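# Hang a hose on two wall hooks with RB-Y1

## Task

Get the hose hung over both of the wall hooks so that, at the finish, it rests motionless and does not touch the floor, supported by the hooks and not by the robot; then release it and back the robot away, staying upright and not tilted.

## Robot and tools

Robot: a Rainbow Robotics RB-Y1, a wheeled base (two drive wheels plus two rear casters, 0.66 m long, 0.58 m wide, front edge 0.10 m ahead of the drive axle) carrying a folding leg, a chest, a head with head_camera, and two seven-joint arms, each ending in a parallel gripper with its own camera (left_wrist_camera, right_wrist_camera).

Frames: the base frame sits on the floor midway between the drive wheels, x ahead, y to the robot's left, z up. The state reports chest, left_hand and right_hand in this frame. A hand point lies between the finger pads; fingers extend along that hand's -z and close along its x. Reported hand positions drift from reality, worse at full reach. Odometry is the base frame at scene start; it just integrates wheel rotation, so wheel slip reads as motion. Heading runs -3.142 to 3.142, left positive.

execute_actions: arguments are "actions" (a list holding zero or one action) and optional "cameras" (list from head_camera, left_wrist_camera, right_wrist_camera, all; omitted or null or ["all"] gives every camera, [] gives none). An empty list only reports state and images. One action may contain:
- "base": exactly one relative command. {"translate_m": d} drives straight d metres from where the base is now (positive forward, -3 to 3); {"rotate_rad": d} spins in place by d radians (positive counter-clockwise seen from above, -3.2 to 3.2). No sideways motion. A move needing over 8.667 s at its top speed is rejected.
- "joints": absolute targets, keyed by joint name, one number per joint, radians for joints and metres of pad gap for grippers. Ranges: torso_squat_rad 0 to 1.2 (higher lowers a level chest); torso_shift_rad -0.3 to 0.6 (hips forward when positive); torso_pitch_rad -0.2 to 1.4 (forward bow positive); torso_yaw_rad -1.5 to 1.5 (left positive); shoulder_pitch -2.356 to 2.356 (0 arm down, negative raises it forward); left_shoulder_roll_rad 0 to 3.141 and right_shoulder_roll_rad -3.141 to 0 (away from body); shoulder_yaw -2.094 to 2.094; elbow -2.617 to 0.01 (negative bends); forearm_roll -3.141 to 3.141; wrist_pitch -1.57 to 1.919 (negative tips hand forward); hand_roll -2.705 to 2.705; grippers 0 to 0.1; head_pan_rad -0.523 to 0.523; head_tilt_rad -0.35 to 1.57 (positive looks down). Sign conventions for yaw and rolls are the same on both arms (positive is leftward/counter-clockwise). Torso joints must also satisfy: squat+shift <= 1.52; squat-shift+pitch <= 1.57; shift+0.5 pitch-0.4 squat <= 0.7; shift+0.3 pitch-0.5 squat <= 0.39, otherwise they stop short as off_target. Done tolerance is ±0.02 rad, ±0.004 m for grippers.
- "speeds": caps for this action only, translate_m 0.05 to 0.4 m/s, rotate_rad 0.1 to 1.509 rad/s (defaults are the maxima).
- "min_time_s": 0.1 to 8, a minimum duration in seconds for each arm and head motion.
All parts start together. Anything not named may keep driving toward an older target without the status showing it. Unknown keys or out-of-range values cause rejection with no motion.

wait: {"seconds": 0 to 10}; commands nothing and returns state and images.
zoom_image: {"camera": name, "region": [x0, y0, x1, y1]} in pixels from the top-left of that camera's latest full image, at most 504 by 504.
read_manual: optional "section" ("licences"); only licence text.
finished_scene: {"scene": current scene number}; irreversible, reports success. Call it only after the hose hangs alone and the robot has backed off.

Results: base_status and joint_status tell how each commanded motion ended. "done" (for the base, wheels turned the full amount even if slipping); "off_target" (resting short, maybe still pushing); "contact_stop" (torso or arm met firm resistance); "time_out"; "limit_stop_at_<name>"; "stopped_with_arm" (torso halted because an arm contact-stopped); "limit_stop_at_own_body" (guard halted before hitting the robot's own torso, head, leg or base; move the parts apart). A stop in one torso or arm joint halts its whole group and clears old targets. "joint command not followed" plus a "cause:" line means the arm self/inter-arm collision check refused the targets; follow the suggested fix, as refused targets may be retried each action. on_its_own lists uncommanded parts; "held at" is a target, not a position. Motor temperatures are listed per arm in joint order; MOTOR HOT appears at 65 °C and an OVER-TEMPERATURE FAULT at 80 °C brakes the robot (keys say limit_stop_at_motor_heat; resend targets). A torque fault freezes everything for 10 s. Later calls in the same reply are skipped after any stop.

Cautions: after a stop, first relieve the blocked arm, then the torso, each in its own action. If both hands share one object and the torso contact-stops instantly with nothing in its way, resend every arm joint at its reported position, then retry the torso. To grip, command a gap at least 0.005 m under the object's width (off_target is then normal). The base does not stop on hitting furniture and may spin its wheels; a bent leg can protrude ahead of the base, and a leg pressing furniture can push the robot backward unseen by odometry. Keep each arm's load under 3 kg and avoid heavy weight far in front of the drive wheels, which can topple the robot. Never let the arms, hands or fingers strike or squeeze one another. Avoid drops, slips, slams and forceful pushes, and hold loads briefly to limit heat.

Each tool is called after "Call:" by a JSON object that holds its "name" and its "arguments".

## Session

Call:
{"name": "execute_actions", "arguments": {"actions": [], "cameras": ["head_camera"]}}

Scene clock: 0.00 s.
Motor temperatures (°C, as the motors report them): left_arm=[29 31 31 30 35 34 32] | right_arm=[31 32 29 31 29 34 35]
base_odometry: x=+0.000 y=+0.000 heading=+0.000 (m, m, rad; odometry frame)
base_status: not commanded
joint_positions: torso_squat_rad=+0.350 torso_shift_rad=-0.001 torso_pitch_rad=-0.001 torso_yaw_rad=+0.000 left_shoulder_pitch_rad=-0.053 left_shoulder_roll_rad=+0.048 left_shoulder_yaw_rad=+0.027 left_elbow_rad=-0.112 left_forearm_roll_rad=+0.029 left_wrist_pitch_rad=+0.009 left_hand_roll_rad=-0.010 left_gripper_m=+0.099 right_shoulder_pitch_rad=-0.027 right_shoulder_roll_rad=-0.050 right_shoulder_yaw_rad=-0.029 right_elbow_rad=-0.248 right_forearm_roll_rad=-0.015 right_wrist_pitch_rad=+0.044 right_hand_roll_rad=+0.040 right_gripper_m=+0.100 head_pan_rad=+0.000 head_tilt_rad=+0.400
joint_status: not commanded
chest: x=-0.2287 y=-0.0010 z=+1.2475 quat_wxyz=(+1.000, +0.001, -0.001, +0.000) (m; base frame)
left_hand: x=-0.1371 y=+0.2562 z=+0.5693 quat_wxyz=(+0.997, +0.023, -0.078, +0.014) (m; base frame)
right_hand: x=-0.0977 y=-0.2602 z=+0.5740 quat_wxyz=(+0.993, -0.026, -0.115, +0.005) (m; base frame)
pictures: head_camera
Images, in order (width x height): head_camera 896x504.

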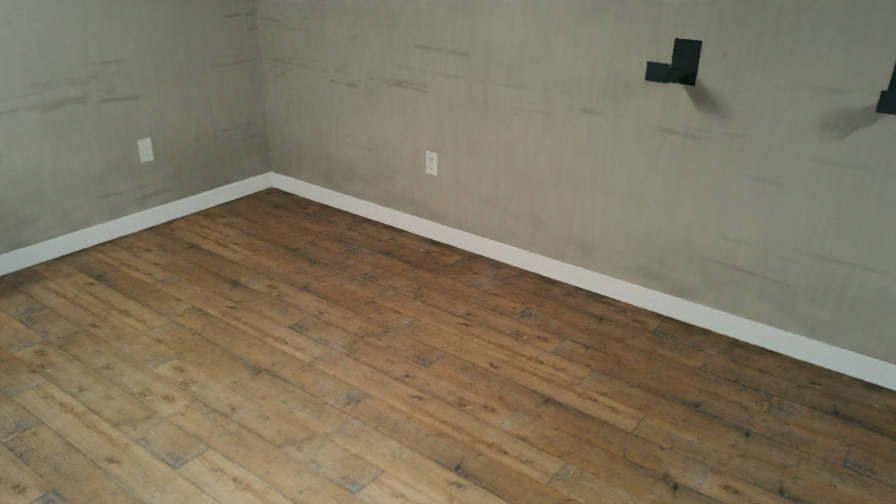

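Call:
{"name": "execute_actions", "arguments": {"actions": [{"base":{"rotate_rad":0.93},"joints":{"head_tilt_rad":0.3,"head_pan_rad":0.25}}], "cameras": ["head_camera"]}}

Scene clock: 4.30 s.
Motor temperatures (°C, as the motors report them): left_arm=[29 31 31 30 35 34 32] | right_arm=[31 32 29 31 29 34 35]
base_odometry: x=+0.000 y=+0.000 heading=+0.930 (m, m, rad; odometry frame)
base_status: done
joint_positions: torso_squat_rad=+0.350 torso_shift_rad=-0.001 torso_pitch_rad=-0.001 torso_yaw_rad=+0.000 left_shoulder_pitch_rad=-0.053 left_shoulder_roll_rad=+0.048 left_shoulder_yaw_rad=+0.027 left_elbow_rad=-0.112 left_forearm_roll_rad=+0.029 left_wrist_pitch_rad=+0.009 left_hand_roll_rad=-0.010 left_gripper_m=+0.099 right_shoulder_pitch_rad=-0.027 right_shoulder_roll_rad=-0.050 right_shoulder_yaw_rad=-0.029 right_elbow_rad=-0.248 right_forearm_roll_rad=-0.015 right_wrist_pitch_rad=+0.044 right_hand_roll_rad=+0.040 right_gripper_m=+0.100 head_pan_rad=+0.250 head_tilt_rad=+0.300
joint_status: all done
chest: x=-0.2287 y=-0.0011 z=+1.2475 quat_wxyz=(+1.000, +0.001, -0.001, +0.000) (m; base frame)
left_hand: x=-0.1371 y=+0.2562 z=+0.5693 quat_wxyz=(+0.997, +0.023, -0.078, +0.014) (m; base frame)
right_hand: x=-0.0977 y=-0.2602 z=+0.5740 quat_wxyz=(+0.993, -0.026, -0.115, +0.005) (m; base frame)
pictures: head_camera
Images, in order (width x height): head_camera 896x504.

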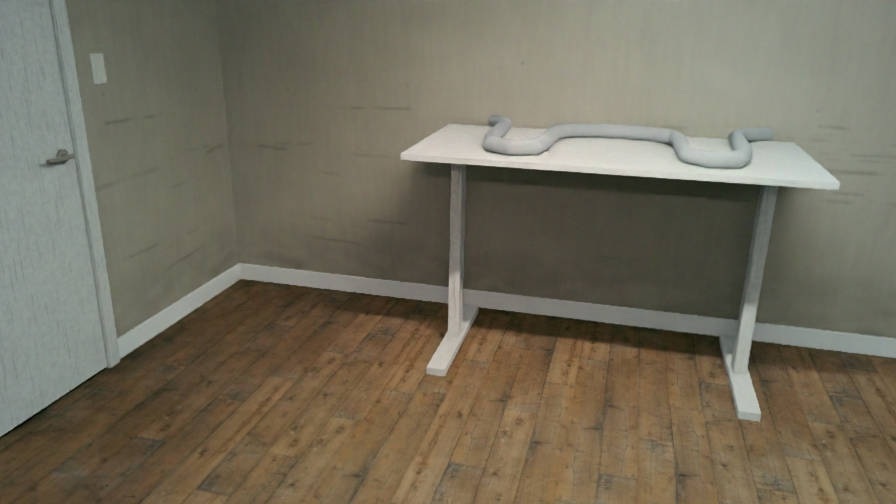

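Call:
{"name": "execute_actions", "arguments": {"actions": [{"base":{"rotate_rad":0.045}}], "cameras": []}}

Call:
{"name": "execute_actions", "arguments": {"actions": [{"base":{"translate_m":1.75},"joints":{"torso_squat_rad":0,"head_pan_rad":0,"head_tilt_rad":0.6,"left_shoulder_pitch_rad":-0.95,"left_shoulder_roll_rad":0.4,"left_shoulder_yaw_rad":0,"left_elbow_rad":-0.78,"left_forearm_roll_rad":0,"left_wrist_pitch_rad":1.35,"left_hand_roll_rad":0,"right_shoulder_pitch_rad":-0.95,"right_shoulder_roll_rad":-0.4,"right_shoulder_yaw_rad":0,"right_elbow_rad":-0.78,"right_forearm_roll_rad":0,"right_wrist_pitch_rad":1.35,"right_hand_roll_rad":0},"min_time_s":3}], "cameras": []}}

Call:
{"name": "execute_actions", "arguments": {"actions": [{"base":{"rotate_rad":-0.06}}], "cameras": ["head_camera"]}}

Scene clock: 7.67 s.
Motor temperatures (°C, as the motors report them): left_arm=[29 31 31 30 35 34 32] | right_arm=[31 32 29 31 29 34 35]
base_odometry: x=+0.000 y=+0.000 heading=+0.974 (m, m, rad; odometry frame)
base_status: done
joint_positions: torso_squat_rad=+0.350 torso_shift_rad=-0.001 torso_pitch_rad=-0.001 torso_yaw_rad=+0.000 left_shoulder_pitch_rad=-0.053 left_shoulder_roll_rad=+0.048 left_shoulder_yaw_rad=+0.027 left_elbow_rad=-0.112 left_forearm_roll_rad=+0.029 left_wrist_pitch_rad=+0.009 left_hand_roll_rad=-0.010 left_gripper_m=+0.099 right_shoulder_pitch_rad=-0.027 right_shoulder_roll_rad=-0.050 right_shoulder_yaw_rad=-0.029 right_elbow_rad=-0.248 right_forearm_roll_rad=-0.015 right_wrist_pitch_rad=+0.044 right_hand_roll_rad=+0.040 right_gripper_m=+0.100 head_pan_rad=+0.250 head_tilt_rad=+0.300
joint_status: not commanded
chest: x=-0.2287 y=-0.0011 z=+1.2475 quat_wxyz=(+1.000, +0.001, -0.001, +0.000) (m; base frame)
left_hand: x=-0.1371 y=+0.2562 z=+0.5693 quat_wxyz=(+0.997, +0.023, -0.078, +0.014) (m; base frame)
right_hand: x=-0.0977 y=-0.2602 z=+0.5740 quat_wxyz=(+0.993, -0.026, -0.115, +0.005) (m; base frame)
pictures: none
No camera images: the call's "cameras" was empty. Leave "cameras" out to get every camera's image.

Scene clock: 13.50 s.
Motor temperatures (°C, as the motors report them): left_arm=[29 31 31 30 35 34 32] | right_arm=[31 32 29 31 29 34 35]
base_odometry: x=+0.983 y=+1.448 heading=+0.975 (m, m, rad; odometry frame)
base_status: done
joint_positions: torso_squat_rad=+0.000 torso_shift_rad=-0.001 torso_pitch_rad=-0.001 torso_yaw_rad=+0.000 left_shoulder_pitch_rad=-0.950 left_shoulder_roll_rad=+0.400 left_shoulder_yaw_rad=+0.000 left_elbow_rad=-0.780 left_forearm_roll_rad=+0.000 left_wrist_pitch_rad=+1.350 left_hand_roll_rad=+0.000 left_gripper_m=+0.099 right_shoulder_pitch_rad=-0.950 right_shoulder_roll_rad=-0.400 right_shoulder_yaw_rad=+0.000 right_elbow_rad=-0.780 right_forearm_roll_rad=+0.000 right_wrist_pitch_rad=+1.350 right_hand_roll_rad=+0.000 right_gripper_m=+0.100 head_pan_rad=+0.000 head_tilt_rad=+0.600
joint_status: all done
chest: x=-0.2288 y=-0.0011 z=+1.2899 quat_wxyz=(+1.000, +0.001, -0.001, +0.000) (m; base frame)
left_hand: x=+0.3565 y=+0.3676 z=+1.0646 quat_wxyz=(+0.963, +0.189, -0.190, -0.015) (m; base frame)
right_hand: x=+0.3567 y=-0.3687 z=+1.0634 quat_wxyz=(+0.964, -0.188, -0.190, +0.015) (m; base frame)
pictures: none
No camera images: the call's "cameras" was empty. Leave "cameras" out to get every camera's image.

Scene clock: 15.07 s.
Motor temperatures (°C, as the motors report them): left_arm=[29 31 31 30 35 34 32] | right_arm=[31 32 29 31 29 34 35]
base_odometry: x=+0.983 y=+1.448 heading=+0.916 (m, m, rad; odometry frame)
base_status: done
joint_positions: torso_squat_rad=+0.000 torso_shift_rad=-0.001 torso_pitch_rad=-0.001 torso_yaw_rad=+0.000 left_shoulder_pitch_rad=-0.950 left_shoulder_roll_rad=+0.400 left_shoulder_yaw_rad=+0.000 left_elbow_rad=-0.780 left_forearm_roll_rad=+0.000 left_wrist_pitch_rad=+1.350 left_hand_roll_rad=+0.000 left_gripper_m=+0.099 right_shoulder_pitch_rad=-0.950 right_shoulder_roll_rad=-0.400 right_shoulder_yaw_rad=+0.000 right_elbow_rad=-0.780 right_forearm_roll_rad=+0.000 right_wrist_pitch_rad=+1.350 right_hand_roll_rad=+0.000 right_gripper_m=+0.100 head_pan_rad=+0.000 head_tilt_rad=+0.600
joint_status: not commanded
chest: x=-0.2288 y=-0.0011 z=+1.2899 quat_wxyz=(+1.000, +0.001, -0.001, +0.000) (m; base frame)
left_hand: x=+0.3565 y=+0.3676 z=+1.0646 quat_wxyz=(+0.963, +0.189, -0.190, -0.015) (m; base frame)
right_hand: x=+0.3568 y=-0.3687 z=+1.0635 quat_wxyz=(+0.964, -0.188, -0.190, +0.015) (m; base frame)
pictures: head_camera
Images, in order (width x height): head_camera 896x504.

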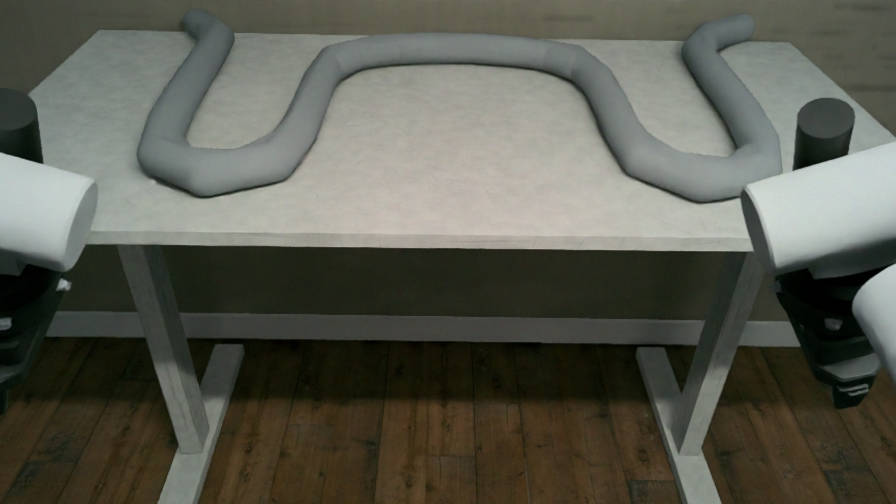

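Call:
{"name": "execute_actions", "arguments": {"actions": [{"base":{"rotate_rad":0.02},"joints":{"left_shoulder_pitch_rad":-0.99,"left_shoulder_roll_rad":0.36,"right_shoulder_pitch_rad":-0.97,"right_shoulder_roll_rad":-0.44}}], "cameras": []}}

Call:
{"name": "execute_actions", "arguments": {"actions": [{"base":{"translate_m":0.36},"joints":{"head_tilt_rad":0.8}}]}}

Scene clock: 18.03 s.
Motor temperatures (°C, as the motors report them): left_arm=[30 31 31 30 35 34 32] | right_arm=[31 32 29 31 29 34 35]
base_odometry: x=+0.983 y=+1.448 heading=+0.935 (m, m, rad; odometry frame)
base_status: done
joint_positions: torso_squat_rad=+0.000 torso_shift_rad=-0.001 torso_pitch_rad=-0.001 torso_yaw_rad=+0.000 left_shoulder_pitch_rad=-0.990 left_shoulder_roll_rad=+0.360 left_shoulder_yaw_rad=+0.000 left_elbow_rad=-0.780 left_forearm_roll_rad=+0.000 left_wrist_pitch_rad=+1.350 left_hand_roll_rad=+0.000 left_gripper_m=+0.099 right_shoulder_pitch_rad=-0.970 right_shoulder_roll_rad=-0.440 right_shoulder_yaw_rad=+0.000 right_elbow_rad=-0.780 right_forearm_roll_rad=+0.000 right_wrist_pitch_rad=+1.350 right_hand_roll_rad=+0.000 right_gripper_m=+0.100 head_pan_rad=+0.000 head_tilt_rad=+0.600
joint_status: all done
chest: x=-0.2288 y=-0.0011 z=+1.2899 quat_wxyz=(+1.000, +0.001, -0.001, +0.000) (m; base frame)
left_hand: x=+0.3703 y=+0.3343 z=+1.0773 quat_wxyz=(+0.962, +0.174, -0.207, -0.032) (m; base frame)
right_hand: x=+0.3618 y=-0.3897 z=+1.0848 quat_wxyz=(+0.959, -0.201, -0.202, +0.003) (m; base frame)
pictures: none
No camera images: the call's "cameras" was empty. Leave "cameras" out to get every camera's image.

Scene clock: 20.30 s.
Motor temperatures (°C, as the motors report them): left_arm=[30 31 31 30 35 34 32] | right_arm=[32 32 29 31 29 34 35]
base_odometry: x=+1.197 y=+1.737 heading=+0.934 (m, m, rad; odometry frame)
base_status: done
joint_positions: torso_squat_rad=+0.000 torso_shift_rad=-0.001 torso_pitch_rad=-0.001 torso_yaw_rad=+0.000 left_shoulder_pitch_rad=-0.990 left_shoulder_roll_rad=+0.360 left_shoulder_yaw_rad=+0.000 left_elbow_rad=-0.780 left_forearm_roll_rad=+0.000 left_wrist_pitch_rad=+1.350 left_hand_roll_rad=+0.000 left_gripper_m=+0.099 right_shoulder_pitch_rad=-0.970 right_shoulder_roll_rad=-0.440 right_shoulder_yaw_rad=+0.000 right_elbow_rad=-0.780 right_forearm_roll_rad=+0.000 right_wrist_pitch_rad=+1.350 right_hand_roll_rad=+0.000 right_gripper_m=+0.100 head_pan_rad=+0.000 head_tilt_rad=+0.800
joint_status: all done
chest: x=-0.2288 y=-0.0011 z=+1.2899 quat_wxyz=(+1.000, +0.001, -0.001, +0.000) (m; base frame)
left_hand: x=+0.3703 y=+0.3343 z=+1.0772 quat_wxyz=(+0.962, +0.174, -0.207, -0.032) (m; base frame)
right_hand: x=+0.3618 y=-0.3897 z=+1.0847 quat_wxyz=(+0.959, -0.201, -0.202, +0.003) (m; base frame)
pictures: head_camera, left_wrist_camera, right_wrist_camera
Images, in order (width x height): head_camera 896x504, left_wrist_camera 644x364, right_wrist_camera 644x364.

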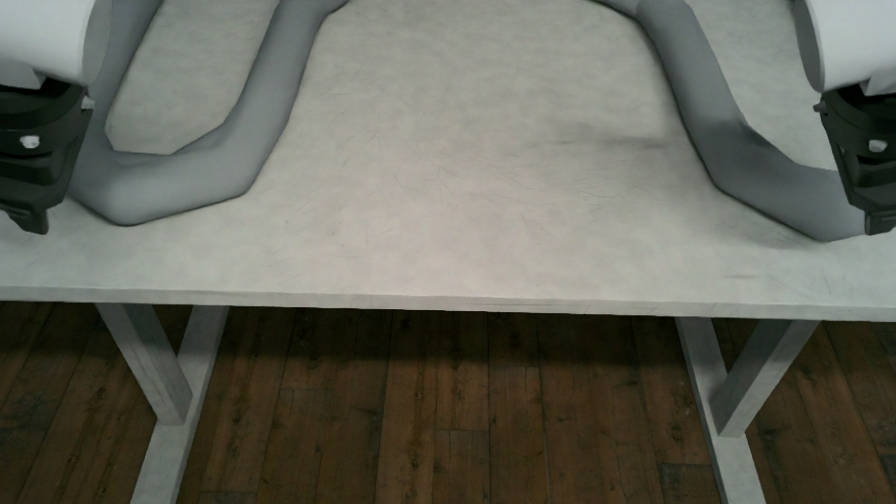

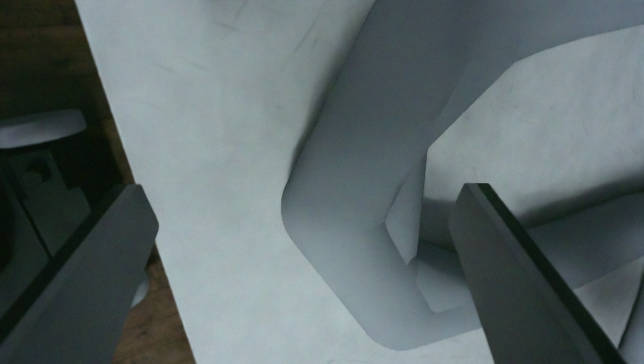

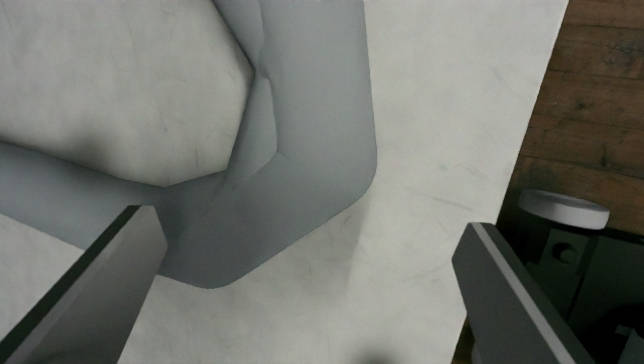

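Call:
{"name": "execute_actions", "arguments": {"actions": [{"base":{"rotate_rad":-0.025},"joints":{"torso_squat_rad":0.35}}], "cameras": []}}

Call:
{"name": "execute_actions", "arguments": {"actions": [{"base":{"translate_m":0.02}}]}}

Scene clock: 23.77 s.
Motor temperatures (°C, as the motors report them): left_arm=[30 31 31 30 35 34 32] | right_arm=[32 32 29 31 29 34 35]
base_odometry: x=+1.197 y=+1.737 heading=+0.911 (m, m, rad; odometry frame)
base_status: done
joint_positions: torso_squat_rad=+0.350 torso_shift_rad=-0.001 torso_pitch_rad=-0.001 torso_yaw_rad=+0.000 left_shoulder_pitch_rad=-0.990 left_shoulder_roll_rad=+0.360 left_shoulder_yaw_rad=+0.000 left_elbow_rad=-0.780 left_forearm_roll_rad=+0.000 left_wrist_pitch_rad=+1.350 left_hand_roll_rad=+0.000 left_gripper_m=+0.099 right_shoulder_pitch_rad=-0.970 right_shoulder_roll_rad=-0.440 right_shoulder_yaw_rad=+0.000 right_elbow_rad=-0.780 right_forearm_roll_rad=+0.000 right_wrist_pitch_rad=+1.350 right_hand_roll_rad=+0.000 right_gripper_m=+0.100 head_pan_rad=+0.000 head_tilt_rad=+0.800
joint_status: all done
chest: x=-0.2289 y=-0.0010 z=+1.2475 quat_wxyz=(+1.000, +0.001, -0.001, +0.000) (m; base frame)
left_hand: x=+0.3702 y=+0.3344 z=+1.0349 quat_wxyz=(+0.962, +0.174, -0.207, -0.032) (m; base frame)
right_hand: x=+0.3618 y=-0.3896 z=+1.0425 quat_wxyz=(+0.958, -0.201, -0.202, +0.003) (m; base frame)
pictures: none
No camera images: the call's "cameras" was empty. Leave "cameras" out to get every camera's image.

Scene clock: 24.70 s.
Motor temperatures (°C, as the motors report them): left_arm=[30 31 31 31 35 34 32] | right_arm=[32 32 29 31 29 34 35]
base_odometry: x=+1.209 y=+1.753 heading=+0.910 (m, m, rad; odometry frame)
base_status: done
joint_positions: torso_squat_rad=+0.350 torso_shift_rad=-0.001 torso_pitch_rad=-0.001 torso_yaw_rad=+0.000 left_shoulder_pitch_rad=-0.990 left_shoulder_roll_rad=+0.360 left_shoulder_yaw_rad=+0.000 left_elbow_rad=-0.780 left_forearm_roll_rad=+0.000 left_wrist_pitch_rad=+1.350 left_hand_roll_rad=+0.000 left_gripper_m=+0.099 right_shoulder_pitch_rad=-0.970 right_shoulder_roll_rad=-0.440 right_shoulder_yaw_rad=+0.000 right_elbow_rad=-0.780 right_forearm_roll_rad=+0.000 right_wrist_pitch_rad=+1.350 right_hand_roll_rad=+0.000 right_gripper_m=+0.100 head_pan_rad=+0.000 head_tilt_rad=+0.800
joint_status: not commanded
chest: x=-0.2287 y=-0.0010 z=+1.2475 quat_wxyz=(+1.000, +0.001, -0.001, +0.000) (m; base frame)
left_hand: x=+0.3704 y=+0.3344 z=+1.0347 quat_wxyz=(+0.962, +0.174, -0.207, -0.032) (m; base frame)
right_hand: x=+0.3619 y=-0.3896 z=+1.0423 quat_wxyz=(+0.959, -0.201, -0.202, +0.003) (m; base frame)
pictures: head_camera, left_wrist_camera, right_wrist_camera
Images, in order (width x height): head_camera 896x504, left_wrist_camera 644x364, right_wrist_camera 644x364.

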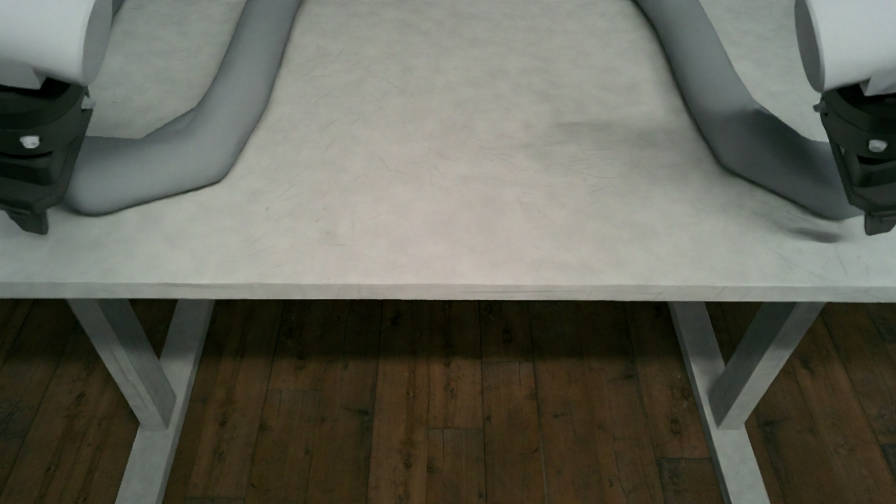

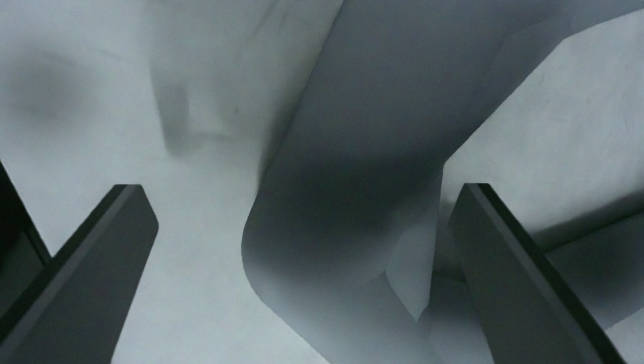

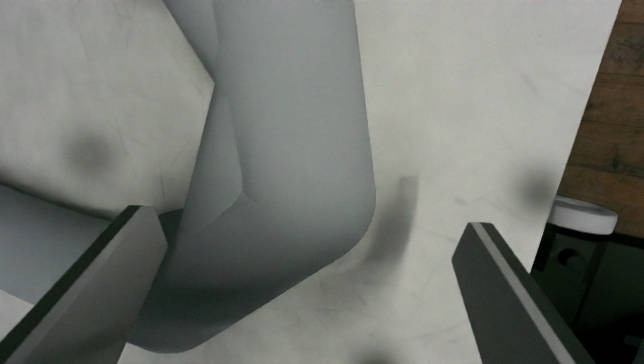

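Call:
{"name": "execute_actions", "arguments": {"actions": [{"base":{"translate_m":0.028},"joints":{"left_shoulder_roll_rad":0.345,"right_shoulder_roll_rad":-0.405}}], "cameras": []}}

Call:
{"name": "execute_actions", "arguments": {"actions": [{"joints":{"torso_squat_rad":0.45}}]}}

Scene clock: 26.70 s.
Motor temperatures (°C, as the motors report them): left_arm=[30 31 31 31 35 34 32] | right_arm=[32 32 29 31 29 34 35]
base_odometry: x=+1.226 y=+1.775 heading=+0.909 (m, m, rad; odometry frame)
base_status: done
joint_positions: torso_squat_rad=+0.350 torso_shift_rad=-0.001 torso_pitch_rad=-0.001 torso_yaw_rad=+0.000 left_shoulder_pitch_rad=-0.990 left_shoulder_roll_rad=+0.345 left_shoulder_yaw_rad=+0.000 left_elbow_rad=-0.780 left_forearm_roll_rad=+0.000 left_wrist_pitch_rad=+1.350 left_hand_roll_rad=+0.000 left_gripper_m=+0.099 right_shoulder_pitch_rad=-0.970 right_shoulder_roll_rad=-0.405 right_shoulder_yaw_rad=+0.000 right_elbow_rad=-0.780 right_forearm_roll_rad=+0.000 right_wrist_pitch_rad=+1.350 right_hand_roll_rad=+0.000 right_gripper_m=+0.100 head_pan_rad=+0.000 head_tilt_rad=+0.800
joint_status: all done
chest: x=-0.2287 y=-0.0010 z=+1.2475 quat_wxyz=(+1.000, +0.001, +0.000, +0.000) (m; base frame)
left_hand: x=+0.3704 y=+0.3250 z=+1.0312 quat_wxyz=(+0.963, +0.169, -0.206, -0.037) (m; base frame)
right_hand: x=+0.3633 y=-0.3678 z=+1.0333 quat_wxyz=(+0.961, -0.189, -0.200, +0.015) (m; base frame)
pictures: none
No camera images: the call's "cameras" was empty. Leave "cameras" out to get every camera's image.

Scene clock: 27.80 s.
Motor temperatures (°C, as the motors report them): left_arm=[30 31 31 31 35 34 32] | right_arm=[32 32 29 31 29 34 35]
base_odometry: x=+1.226 y=+1.775 heading=+0.909 (m, m, rad; odometry frame)
base_status: not commanded
joint_positions: torso_squat_rad=+0.450 torso_shift_rad=-0.002 torso_pitch_rad=-0.004 torso_yaw_rad=+0.000 left_shoulder_pitch_rad=-0.995 left_shoulder_roll_rad=+0.347 left_shoulder_yaw_rad=+0.000 left_elbow_rad=-0.783 left_forearm_roll_rad=-0.001 left_wrist_pitch_rad=+1.350 left_hand_roll_rad=+0.000 left_gripper_m=+0.099 right_shoulder_pitch_rad=-0.975 right_shoulder_roll_rad=-0.408 right_shoulder_yaw_rad=+0.000 right_elbow_rad=-0.783 right_forearm_roll_rad=+0.001 right_wrist_pitch_rad=+1.349 right_hand_roll_rad=+0.000 right_gripper_m=+0.100 head_pan_rad=+0.000 head_tilt_rad=+0.800
joint_status: all done
chest: x=-0.2305 y=-0.0011 z=+1.2201 quat_wxyz=(+1.000, +0.001, -0.002, +0.000) (m; base frame)
left_hand: x=+0.3713 y=+0.3249 z=+1.0101 quat_wxyz=(+0.962, +0.170, -0.211, -0.037) (m; base frame)
right_hand: x=+0.3645 y=-0.3684 z=+1.0124 quat_wxyz=(+0.960, -0.190, -0.206, +0.015) (m; base frame)
pictures: head_camera, left_wrist_camera, right_wrist_camera
Images, in order (width x height): head_camera 896x504, left_wrist_camera 644x364, right_wrist_camera 644x364.

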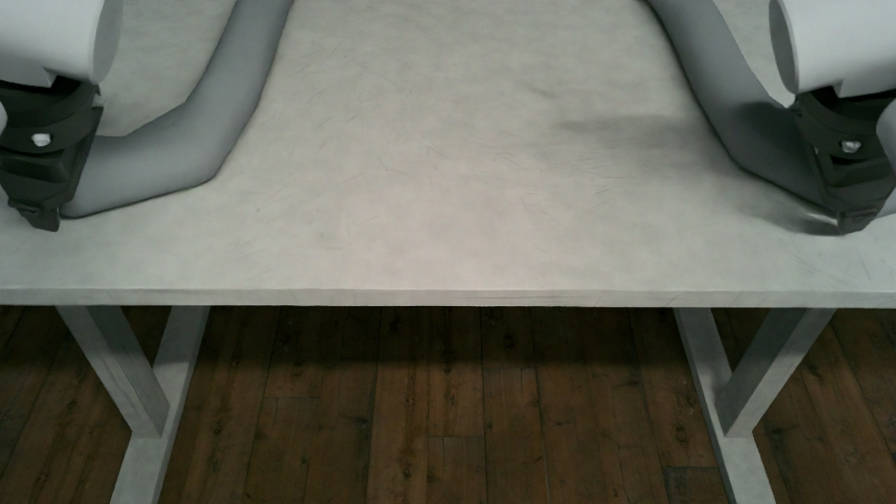

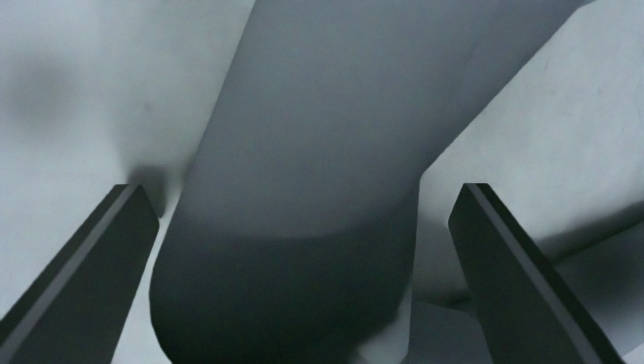

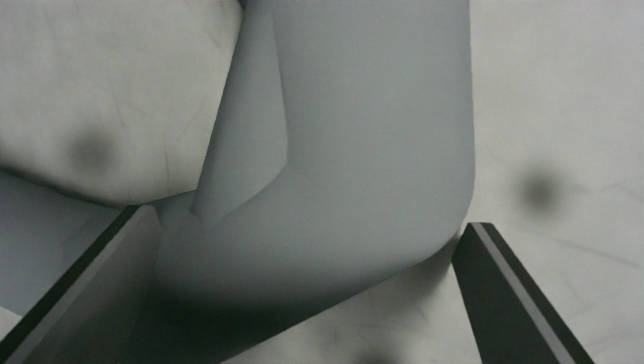

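Call:
{"name": "execute_actions", "arguments": {"actions": [{"joints":{"torso_squat_rad":0.425,"right_shoulder_roll_rad":-0.375,"right_shoulder_pitch_rad":-0.985}}], "cameras": ["right_wrist_camera"]}}

Call:
{"name": "execute_actions", "arguments": {"actions": [{"joints":{"left_gripper_m":0.03,"right_gripper_m":0.03}}]}}

Scene clock: 29.97 s.
Motor temperatures (°C, as the motors report them): left_arm=[30 31 31 31 35 34 32] | right_arm=[32 32 29 31 29 35 35]
base_odometry: x=+1.226 y=+1.775 heading=+0.909 (m, m, rad; odometry frame)
base_status: not commanded
joint_positions: torso_squat_rad=+0.425 torso_shift_rad=-0.001 torso_pitch_rad=-0.001 torso_yaw_rad=+0.000 left_shoulder_pitch_rad=-0.991 left_shoulder_roll_rad=+0.345 left_shoulder_yaw_rad=+0.000 left_elbow_rad=-0.780 left_forearm_roll_rad=+0.000 left_wrist_pitch_rad=+1.350 left_hand_roll_rad=+0.000 left_gripper_m=+0.099 right_shoulder_pitch_rad=-0.986 right_shoulder_roll_rad=-0.376 right_shoulder_yaw_rad=+0.000 right_elbow_rad=-0.781 right_forearm_roll_rad=+0.000 right_wrist_pitch_rad=+1.350 right_hand_roll_rad=+0.000 right_gripper_m=+0.100 head_pan_rad=+0.000 head_tilt_rad=+0.800
joint_status: all done
chest: x=-0.2289 y=-0.0011 z=+1.2276 quat_wxyz=(+1.000, +0.001, -0.001, +0.000) (m; base frame)
left_hand: x=+0.3704 y=+0.3250 z=+1.0119 quat_wxyz=(+0.963, +0.169, -0.206, -0.037) (m; base frame)
right_hand: x=+0.3691 y=-0.3463 z=+1.0155 quat_wxyz=(+0.962, -0.179, -0.206, +0.026) (m; base frame)
pictures: right_wrist_camera
Images, in order (width x height): right_wrist_camera 644x364.

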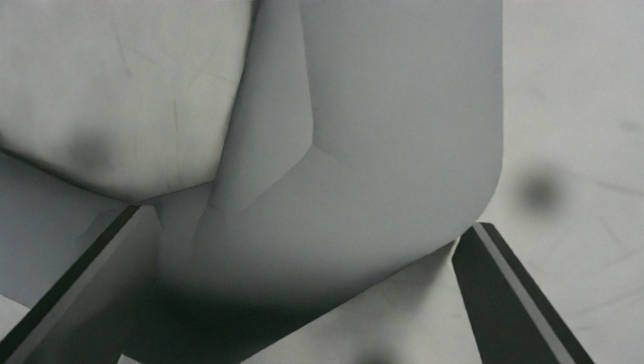

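Scene clock: 31.13 s.
Motor temperatures (°C, as the motors report them): left_arm=[30 31 31 31 35 34 32] | right_arm=[32 32 29 31 29 35 35]
base_odometry: x=+1.226 y=+1.775 heading=+0.909 (m, m, rad; odometry frame)
base_status: not commanded
joint_positions: torso_squat_rad=+0.425 torso_shift_rad=-0.001 torso_pitch_rad=-0.002 torso_yaw_rad=+0.001 left_shoulder_pitch_rad=-0.990 left_shoulder_roll_rad=+0.345 left_shoulder_yaw_rad=+0.000 left_elbow_rad=-0.780 left_forearm_roll_rad=+0.000 left_wrist_pitch_rad=+1.350 left_hand_roll_rad=+0.000 left_gripper_m=+0.068 right_shoulder_pitch_rad=-0.988 right_shoulder_roll_rad=-0.376 right_shoulder_yaw_rad=+0.000 right_elbow_rad=-0.782 right_forearm_roll_rad=+0.000 right_wrist_pitch_rad=+1.349 right_hand_roll_rad=+0.000 right_gripper_m=+0.074 head_pan_rad=+0.000 head_tilt_rad=+0.800
joint_status: left_gripper_m off_target (ended at +0.068, target +0.030); right_gripper_m off_target (ended at +0.074, target +0.030)
chest: x=-0.2290 y=-0.0009 z=+1.2276 quat_wxyz=(+1.000, +0.001, -0.001, +0.000) (m; base frame)
left_hand: x=+0.3702 y=+0.3252 z=+1.0117 quat_wxyz=(+0.963, +0.169, -0.206, -0.037) (m; base frame)
right_hand: x=+0.3700 y=-0.3454 z=+1.0173 quat_wxyz=(+0.961, -0.179, -0.208, +0.027) (m; base frame)
pictures: head_camera, left_wrist_camera, right_wrist_camera
Images, in order (width x height): head_camera 896x504, left_wrist_camera 644x364, right_wrist_camera 644x364.

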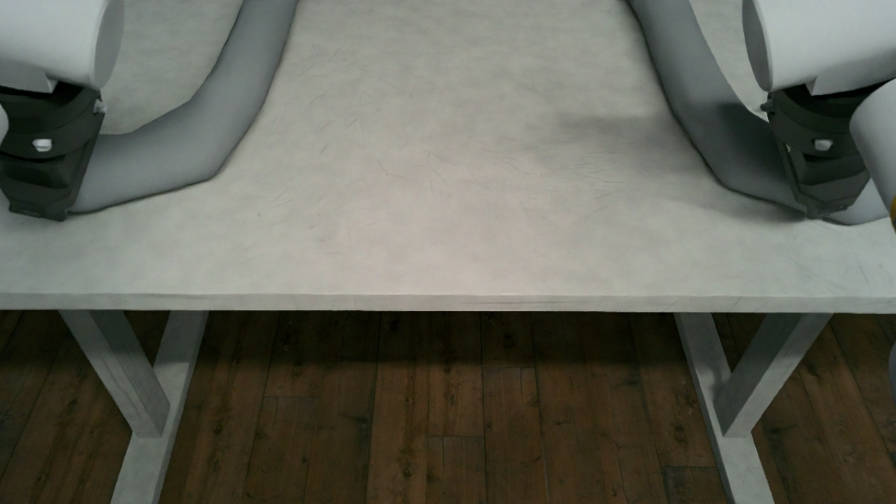

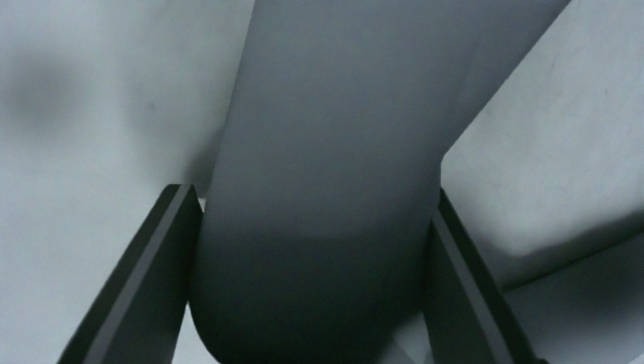

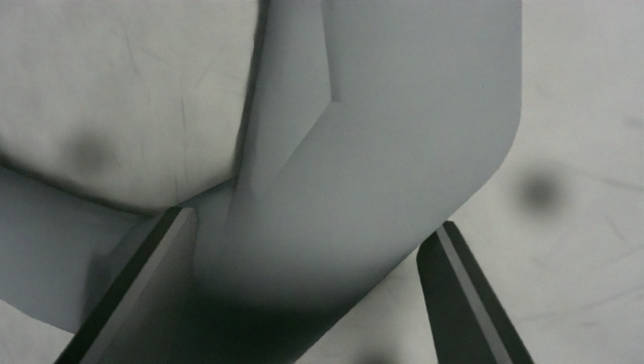

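Call:
{"name": "execute_actions", "arguments": {"actions": [{"joints":{"right_gripper_m":0.1}}], "cameras": []}}

Call:
{"name": "execute_actions", "arguments": {"actions": [{"joints":{"right_shoulder_pitch_rad":-1.04,"right_elbow_rad":-0.82,"right_wrist_pitch_rad":1.47}}], "cameras": []}}

Call:
{"name": "execute_actions", "arguments": {"actions": [{"joints":{"right_hand_roll_rad":0.55}}], "cameras": ["right_wrist_camera","head_camera"]}}

Scene clock: 34.03 s.
Motor temperatures (°C, as the motors report them): left_arm=[30 31 31 31 35 34 32] | right_arm=[32 32 29 31 29 35 35]
base_odometry: x=+1.226 y=+1.775 heading=+0.909 (m, m, rad; odometry frame)
base_status: not commanded
joint_positions: torso_squat_rad=+0.425 torso_shift_rad=-0.001 torso_pitch_rad=-0.001 torso_yaw_rad=+0.001 left_shoulder_pitch_rad=-0.990 left_shoulder_roll_rad=+0.345 left_shoulder_yaw_rad=+0.000 left_elbow_rad=-0.780 left_forearm_roll_rad=+0.000 left_wrist_pitch_rad=+1.350 left_hand_roll_rad=+0.000 left_gripper_m=+0.068 right_shoulder_pitch_rad=-0.985 right_shoulder_roll_rad=-0.375 right_shoulder_yaw_rad=+0.000 right_elbow_rad=-0.780 right_forearm_roll_rad=+0.000 right_wrist_pitch_rad=+1.350 right_hand_roll_rad=+0.000 right_gripper_m=+0.100 head_pan_rad=+0.000 head_tilt_rad=+0.800
joint_status: all done
chest: x=-0.2289 y=-0.0010 z=+1.2276 quat_wxyz=(+1.000, +0.001, -0.001, +0.000) (m; base frame)
left_hand: x=+0.3702 y=+0.3252 z=+1.0116 quat_wxyz=(+0.963, +0.169, -0.206, -0.037) (m; base frame)
right_hand: x=+0.3689 y=-0.3459 z=+1.0152 quat_wxyz=(+0.962, -0.178, -0.206, +0.027) (m; base frame)
pictures: none
No camera images: the call's "cameras" was empty. Leave "cameras" out to get every camera's image.

Scene clock: 34.67 s.
Motor temperatures (°C, as the motors report them): left_arm=[30 31 31 31 35 34 32] | right_arm=[32 32 29 31 29 35 35]
base_odometry: x=+1.226 y=+1.775 heading=+0.909 (m, m, rad; odometry frame)
base_status: not commanded
joint_positions: torso_squat_rad=+0.425 torso_shift_rad=-0.001 torso_pitch_rad=-0.001 torso_yaw_rad=+0.001 left_shoulder_pitch_rad=-0.990 left_shoulder_roll_rad=+0.345 left_shoulder_yaw_rad=+0.000 left_elbow_rad=-0.780 left_forearm_roll_rad=+0.000 left_wrist_pitch_rad=+1.350 left_hand_roll_rad=+0.000 left_gripper_m=+0.068 right_shoulder_pitch_rad=-1.040 right_shoulder_roll_rad=-0.375 right_shoulder_yaw_rad=+0.000 right_elbow_rad=-0.820 right_forearm_roll_rad=+0.000 right_wrist_pitch_rad=+1.470 right_hand_roll_rad=+0.000 right_gripper_m=+0.100 head_pan_rad=+0.000 head_tilt_rad=+0.800
joint_status: all done
chest: x=-0.2289 y=-0.0010 z=+1.2276 quat_wxyz=(+1.000, +0.001, -0.001, +0.000) (m; base frame)
left_hand: x=+0.3702 y=+0.3251 z=+1.0116 quat_wxyz=(+0.963, +0.169, -0.206, -0.037) (m; base frame)
right_hand: x=+0.3670 y=-0.3333 z=+1.0485 quat_wxyz=(+0.964, -0.178, -0.194, +0.024) (m; base frame)
pictures: none
No camera images: the call's "cameras" was empty. Leave "cameras" out to get every camera's image.

Scene clock: 35.63 s.
Motor temperatures (°C, as the motors report them): left_arm=[30 31 31 31 35 34 32] | right_arm=[32 32 29 31 29 35 35]
base_odometry: x=+1.226 y=+1.775 heading=+0.909 (m, m, rad; odometry frame)
base_status: not commanded
joint_positions: torso_squat_rad=+0.425 torso_shift_rad=-0.001 torso_pitch_rad=-0.001 torso_yaw_rad=+0.001 left_shoulder_pitch_rad=-0.990 left_shoulder_roll_rad=+0.345 left_shoulder_yaw_rad=+0.000 left_elbow_rad=-0.780 left_forearm_roll_rad=+0.000 left_wrist_pitch_rad=+1.350 left_hand_roll_rad=+0.000 left_gripper_m=+0.068 right_shoulder_pitch_rad=-1.040 right_shoulder_roll_rad=-0.375 right_shoulder_yaw_rad=+0.000 right_elbow_rad=-0.820 right_forearm_roll_rad=+0.000 right_wrist_pitch_rad=+1.470 right_hand_roll_rad=+0.550 right_gripper_m=+0.100 head_pan_rad=+0.000 head_tilt_rad=+0.800
joint_status: all done
chest: x=-0.2289 y=-0.0010 z=+1.2276 quat_wxyz=(+1.000, +0.001, -0.001, +0.000) (m; base frame)
left_hand: x=+0.3702 y=+0.3251 z=+1.0116 quat_wxyz=(+0.963, +0.169, -0.206, -0.037) (m; base frame)
right_hand: x=+0.3670 y=-0.3333 z=+1.0485 quat_wxyz=(+0.922, -0.224, -0.138, +0.285) (m; base frame)
pictures: head_camera, right_wrist_camera
Images, in order (width x height): head_camera 896x504, right_wrist_camera 644x364.

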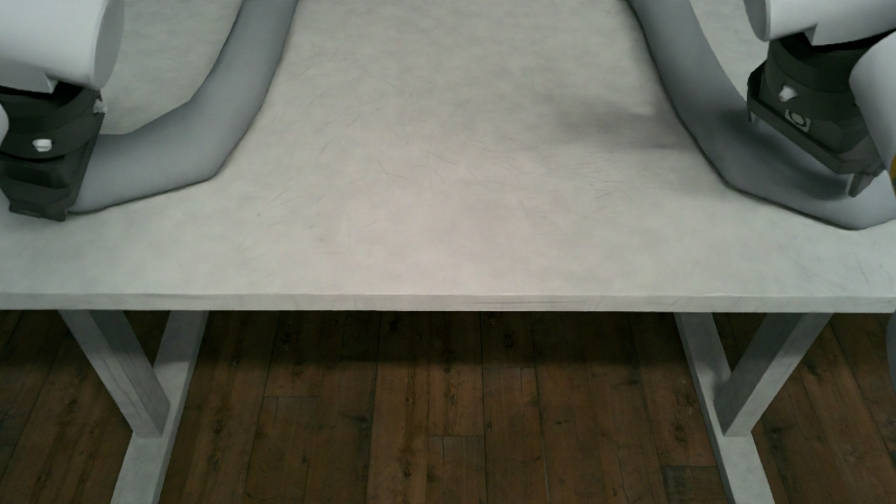

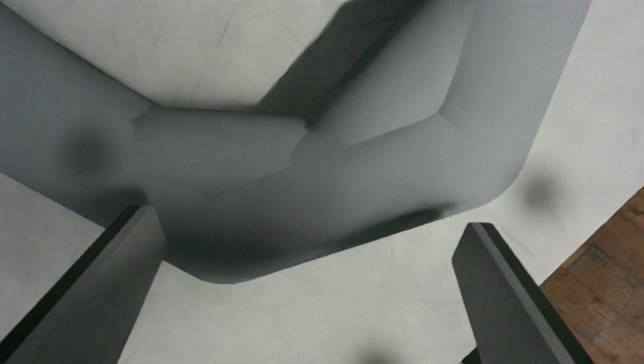

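Call:
{"name": "execute_actions", "arguments": {"actions": [{"joints":{"right_hand_roll_rad":-0.1,"right_shoulder_roll_rad":-0.45,"right_shoulder_pitch_rad":-1.01}}], "cameras": ["right_wrist_camera","head_camera"]}}

Scene clock: 39.73 s.
Motor temperatures (°C, as the motors report them): left_arm=[30 31 31 31 35 34 32] | right_arm=[32 32 29 31 29 35 35]
base_odometry: x=+1.226 y=+1.775 heading=+0.909 (m, m, rad; odometry frame)
base_status: not commanded
joint_positions: torso_squat_rad=+0.425 torso_shift_rad=-0.001 torso_pitch_rad=-0.001 torso_yaw_rad=+0.000 left_shoulder_pitch_rad=-0.990 left_shoulder_roll_rad=+0.345 left_shoulder_yaw_rad=+0.000 left_elbow_rad=-0.780 left_forearm_roll_rad=+0.000 left_wrist_pitch_rad=+1.350 left_hand_roll_rad=+0.000 left_gripper_m=+0.068 right_shoulder_pitch_rad=-1.010 right_shoulder_roll_rad=-0.450 right_shoulder_yaw_rad=+0.000 right_elbow_rad=-0.820 right_forearm_roll_rad=+0.000 right_wrist_pitch_rad=+1.470 right_hand_roll_rad=-0.100 right_gripper_m=+0.100 head_pan_rad=+0.000 head_tilt_rad=+0.800
joint_status: all done
chest: x=-0.2289 y=-0.0010 z=+1.2276 quat_wxyz=(+1.000, +0.001, -0.001, +0.000) (m; base frame)
left_hand: x=+0.3702 y=+0.3250 z=+1.0116 quat_wxyz=(+0.963, +0.169, -0.206, -0.037) (m; base frame)
right_hand: x=+0.3557 y=-0.3849 z=+1.0500 quat_wxyz=(+0.960, -0.194, -0.193, -0.054) (m; base frame)
pictures: head_camera, right_wrist_camera
Images, in order (width x height): head_camera 896x504, right_wrist_camera 644x364.

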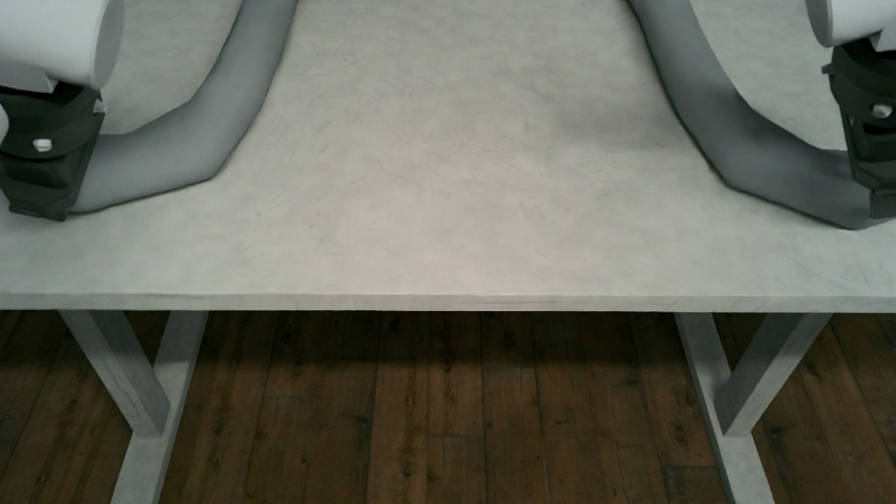

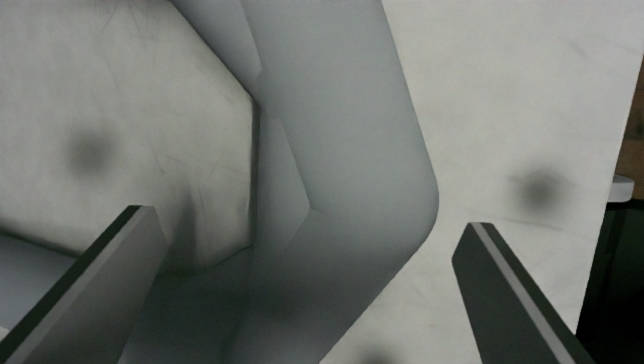

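Call:
{"name": "execute_actions", "arguments": {"actions": [{"joints":{"right_shoulder_pitch_rad":-0.955,"right_elbow_rad":-0.79,"right_wrist_pitch_rad":1.39}}], "cameras": ["right_wrist_camera"]}}

Call:
{"name": "execute_actions", "arguments": {"actions": [{"joints":{"right_gripper_m":0.03}}], "cameras": ["right_wrist_camera"]}}

Scene clock: 42.13 s.
Motor temperatures (°C, as the motors report them): left_arm=[30 31 31 31 35 34 32] | right_arm=[32 32 29 31 29 35 35]
base_odometry: x=+1.226 y=+1.775 heading=+0.909 (m, m, rad; odometry frame)
base_status: not commanded
joint_positions: torso_squat_rad=+0.425 torso_shift_rad=-0.001 torso_pitch_rad=-0.001 torso_yaw_rad=+0.000 left_shoulder_pitch_rad=-0.990 left_shoulder_roll_rad=+0.345 left_shoulder_yaw_rad=+0.000 left_elbow_rad=-0.780 left_forearm_roll_rad=+0.000 left_wrist_pitch_rad=+1.350 left_hand_roll_rad=+0.000 left_gripper_m=+0.068 right_shoulder_pitch_rad=-0.955 right_shoulder_roll_rad=-0.450 right_shoulder_yaw_rad=+0.000 right_elbow_rad=-0.790 right_forearm_roll_rad=+0.000 right_wrist_pitch_rad=+1.390 right_hand_roll_rad=-0.100 right_gripper_m=+0.100 head_pan_rad=+0.000 head_tilt_rad=+0.800
joint_status: all done
chest: x=-0.2289 y=-0.0011 z=+1.2276 quat_wxyz=(+1.000, +0.001, -0.001, +0.000) (m; base frame)
left_hand: x=+0.3702 y=+0.3250 z=+1.0116 quat_wxyz=(+0.963, +0.169, -0.206, -0.037) (m; base frame)
right_hand: x=+0.3497 y=-0.3982 z=+1.0167 quat_wxyz=(+0.960, -0.196, -0.191, -0.052) (m; base frame)
pictures: right_wrist_camera
Images, in order (width x height): right_wrist_camera 644x364.

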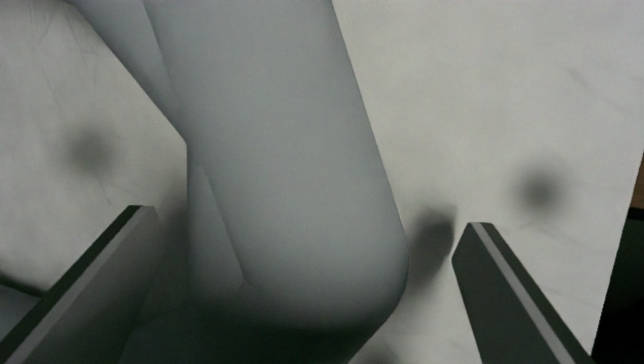

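Scene clock: 43.30 s.
Motor temperatures (°C, as the motors report them): left_arm=[30 31 31 31 35 34 32] | right_arm=[32 32 29 31 29 35 35]
base_odometry: x=+1.226 y=+1.775 heading=+0.909 (m, m, rad; odometry frame)
base_status: not commanded
joint_positions: torso_squat_rad=+0.425 torso_shift_rad=-0.001 torso_pitch_rad=-0.001 torso_yaw_rad=+0.000 left_shoulder_pitch_rad=-0.990 left_shoulder_roll_rad=+0.345 left_shoulder_yaw_rad=+0.000 left_elbow_rad=-0.780 left_forearm_roll_rad=+0.000 left_wrist_pitch_rad=+1.350 left_hand_roll_rad=+0.000 left_gripper_m=+0.068 right_shoulder_pitch_rad=-0.955 right_shoulder_roll_rad=-0.450 right_shoulder_yaw_rad=+0.000 right_elbow_rad=-0.790 right_forearm_roll_rad=+0.000 right_wrist_pitch_rad=+1.390 right_hand_roll_rad=-0.100 right_gripper_m=+0.063 head_pan_rad=+0.000 head_tilt_rad=+0.800
joint_status: right_gripper_m off_target (ended at +0.063, target +0.030)
chest: x=-0.2289 y=-0.0011 z=+1.2276 quat_wxyz=(+1.000, +0.001, -0.001, +0.000) (m; base frame)
left_hand: x=+0.3702 y=+0.3250 z=+1.0116 quat_wxyz=(+0.963, +0.169, -0.206, -0.037) (m; base frame)
right_hand: x=+0.3497 y=-0.3982 z=+1.0167 quat_wxyz=(+0.960, -0.196, -0.191, -0.052) (m; base frame)
pictures: right_wrist_camera
Images, in order (width x height): right_wrist_camera 644x364.

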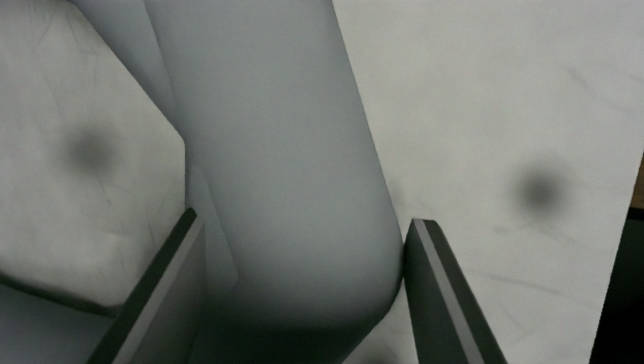

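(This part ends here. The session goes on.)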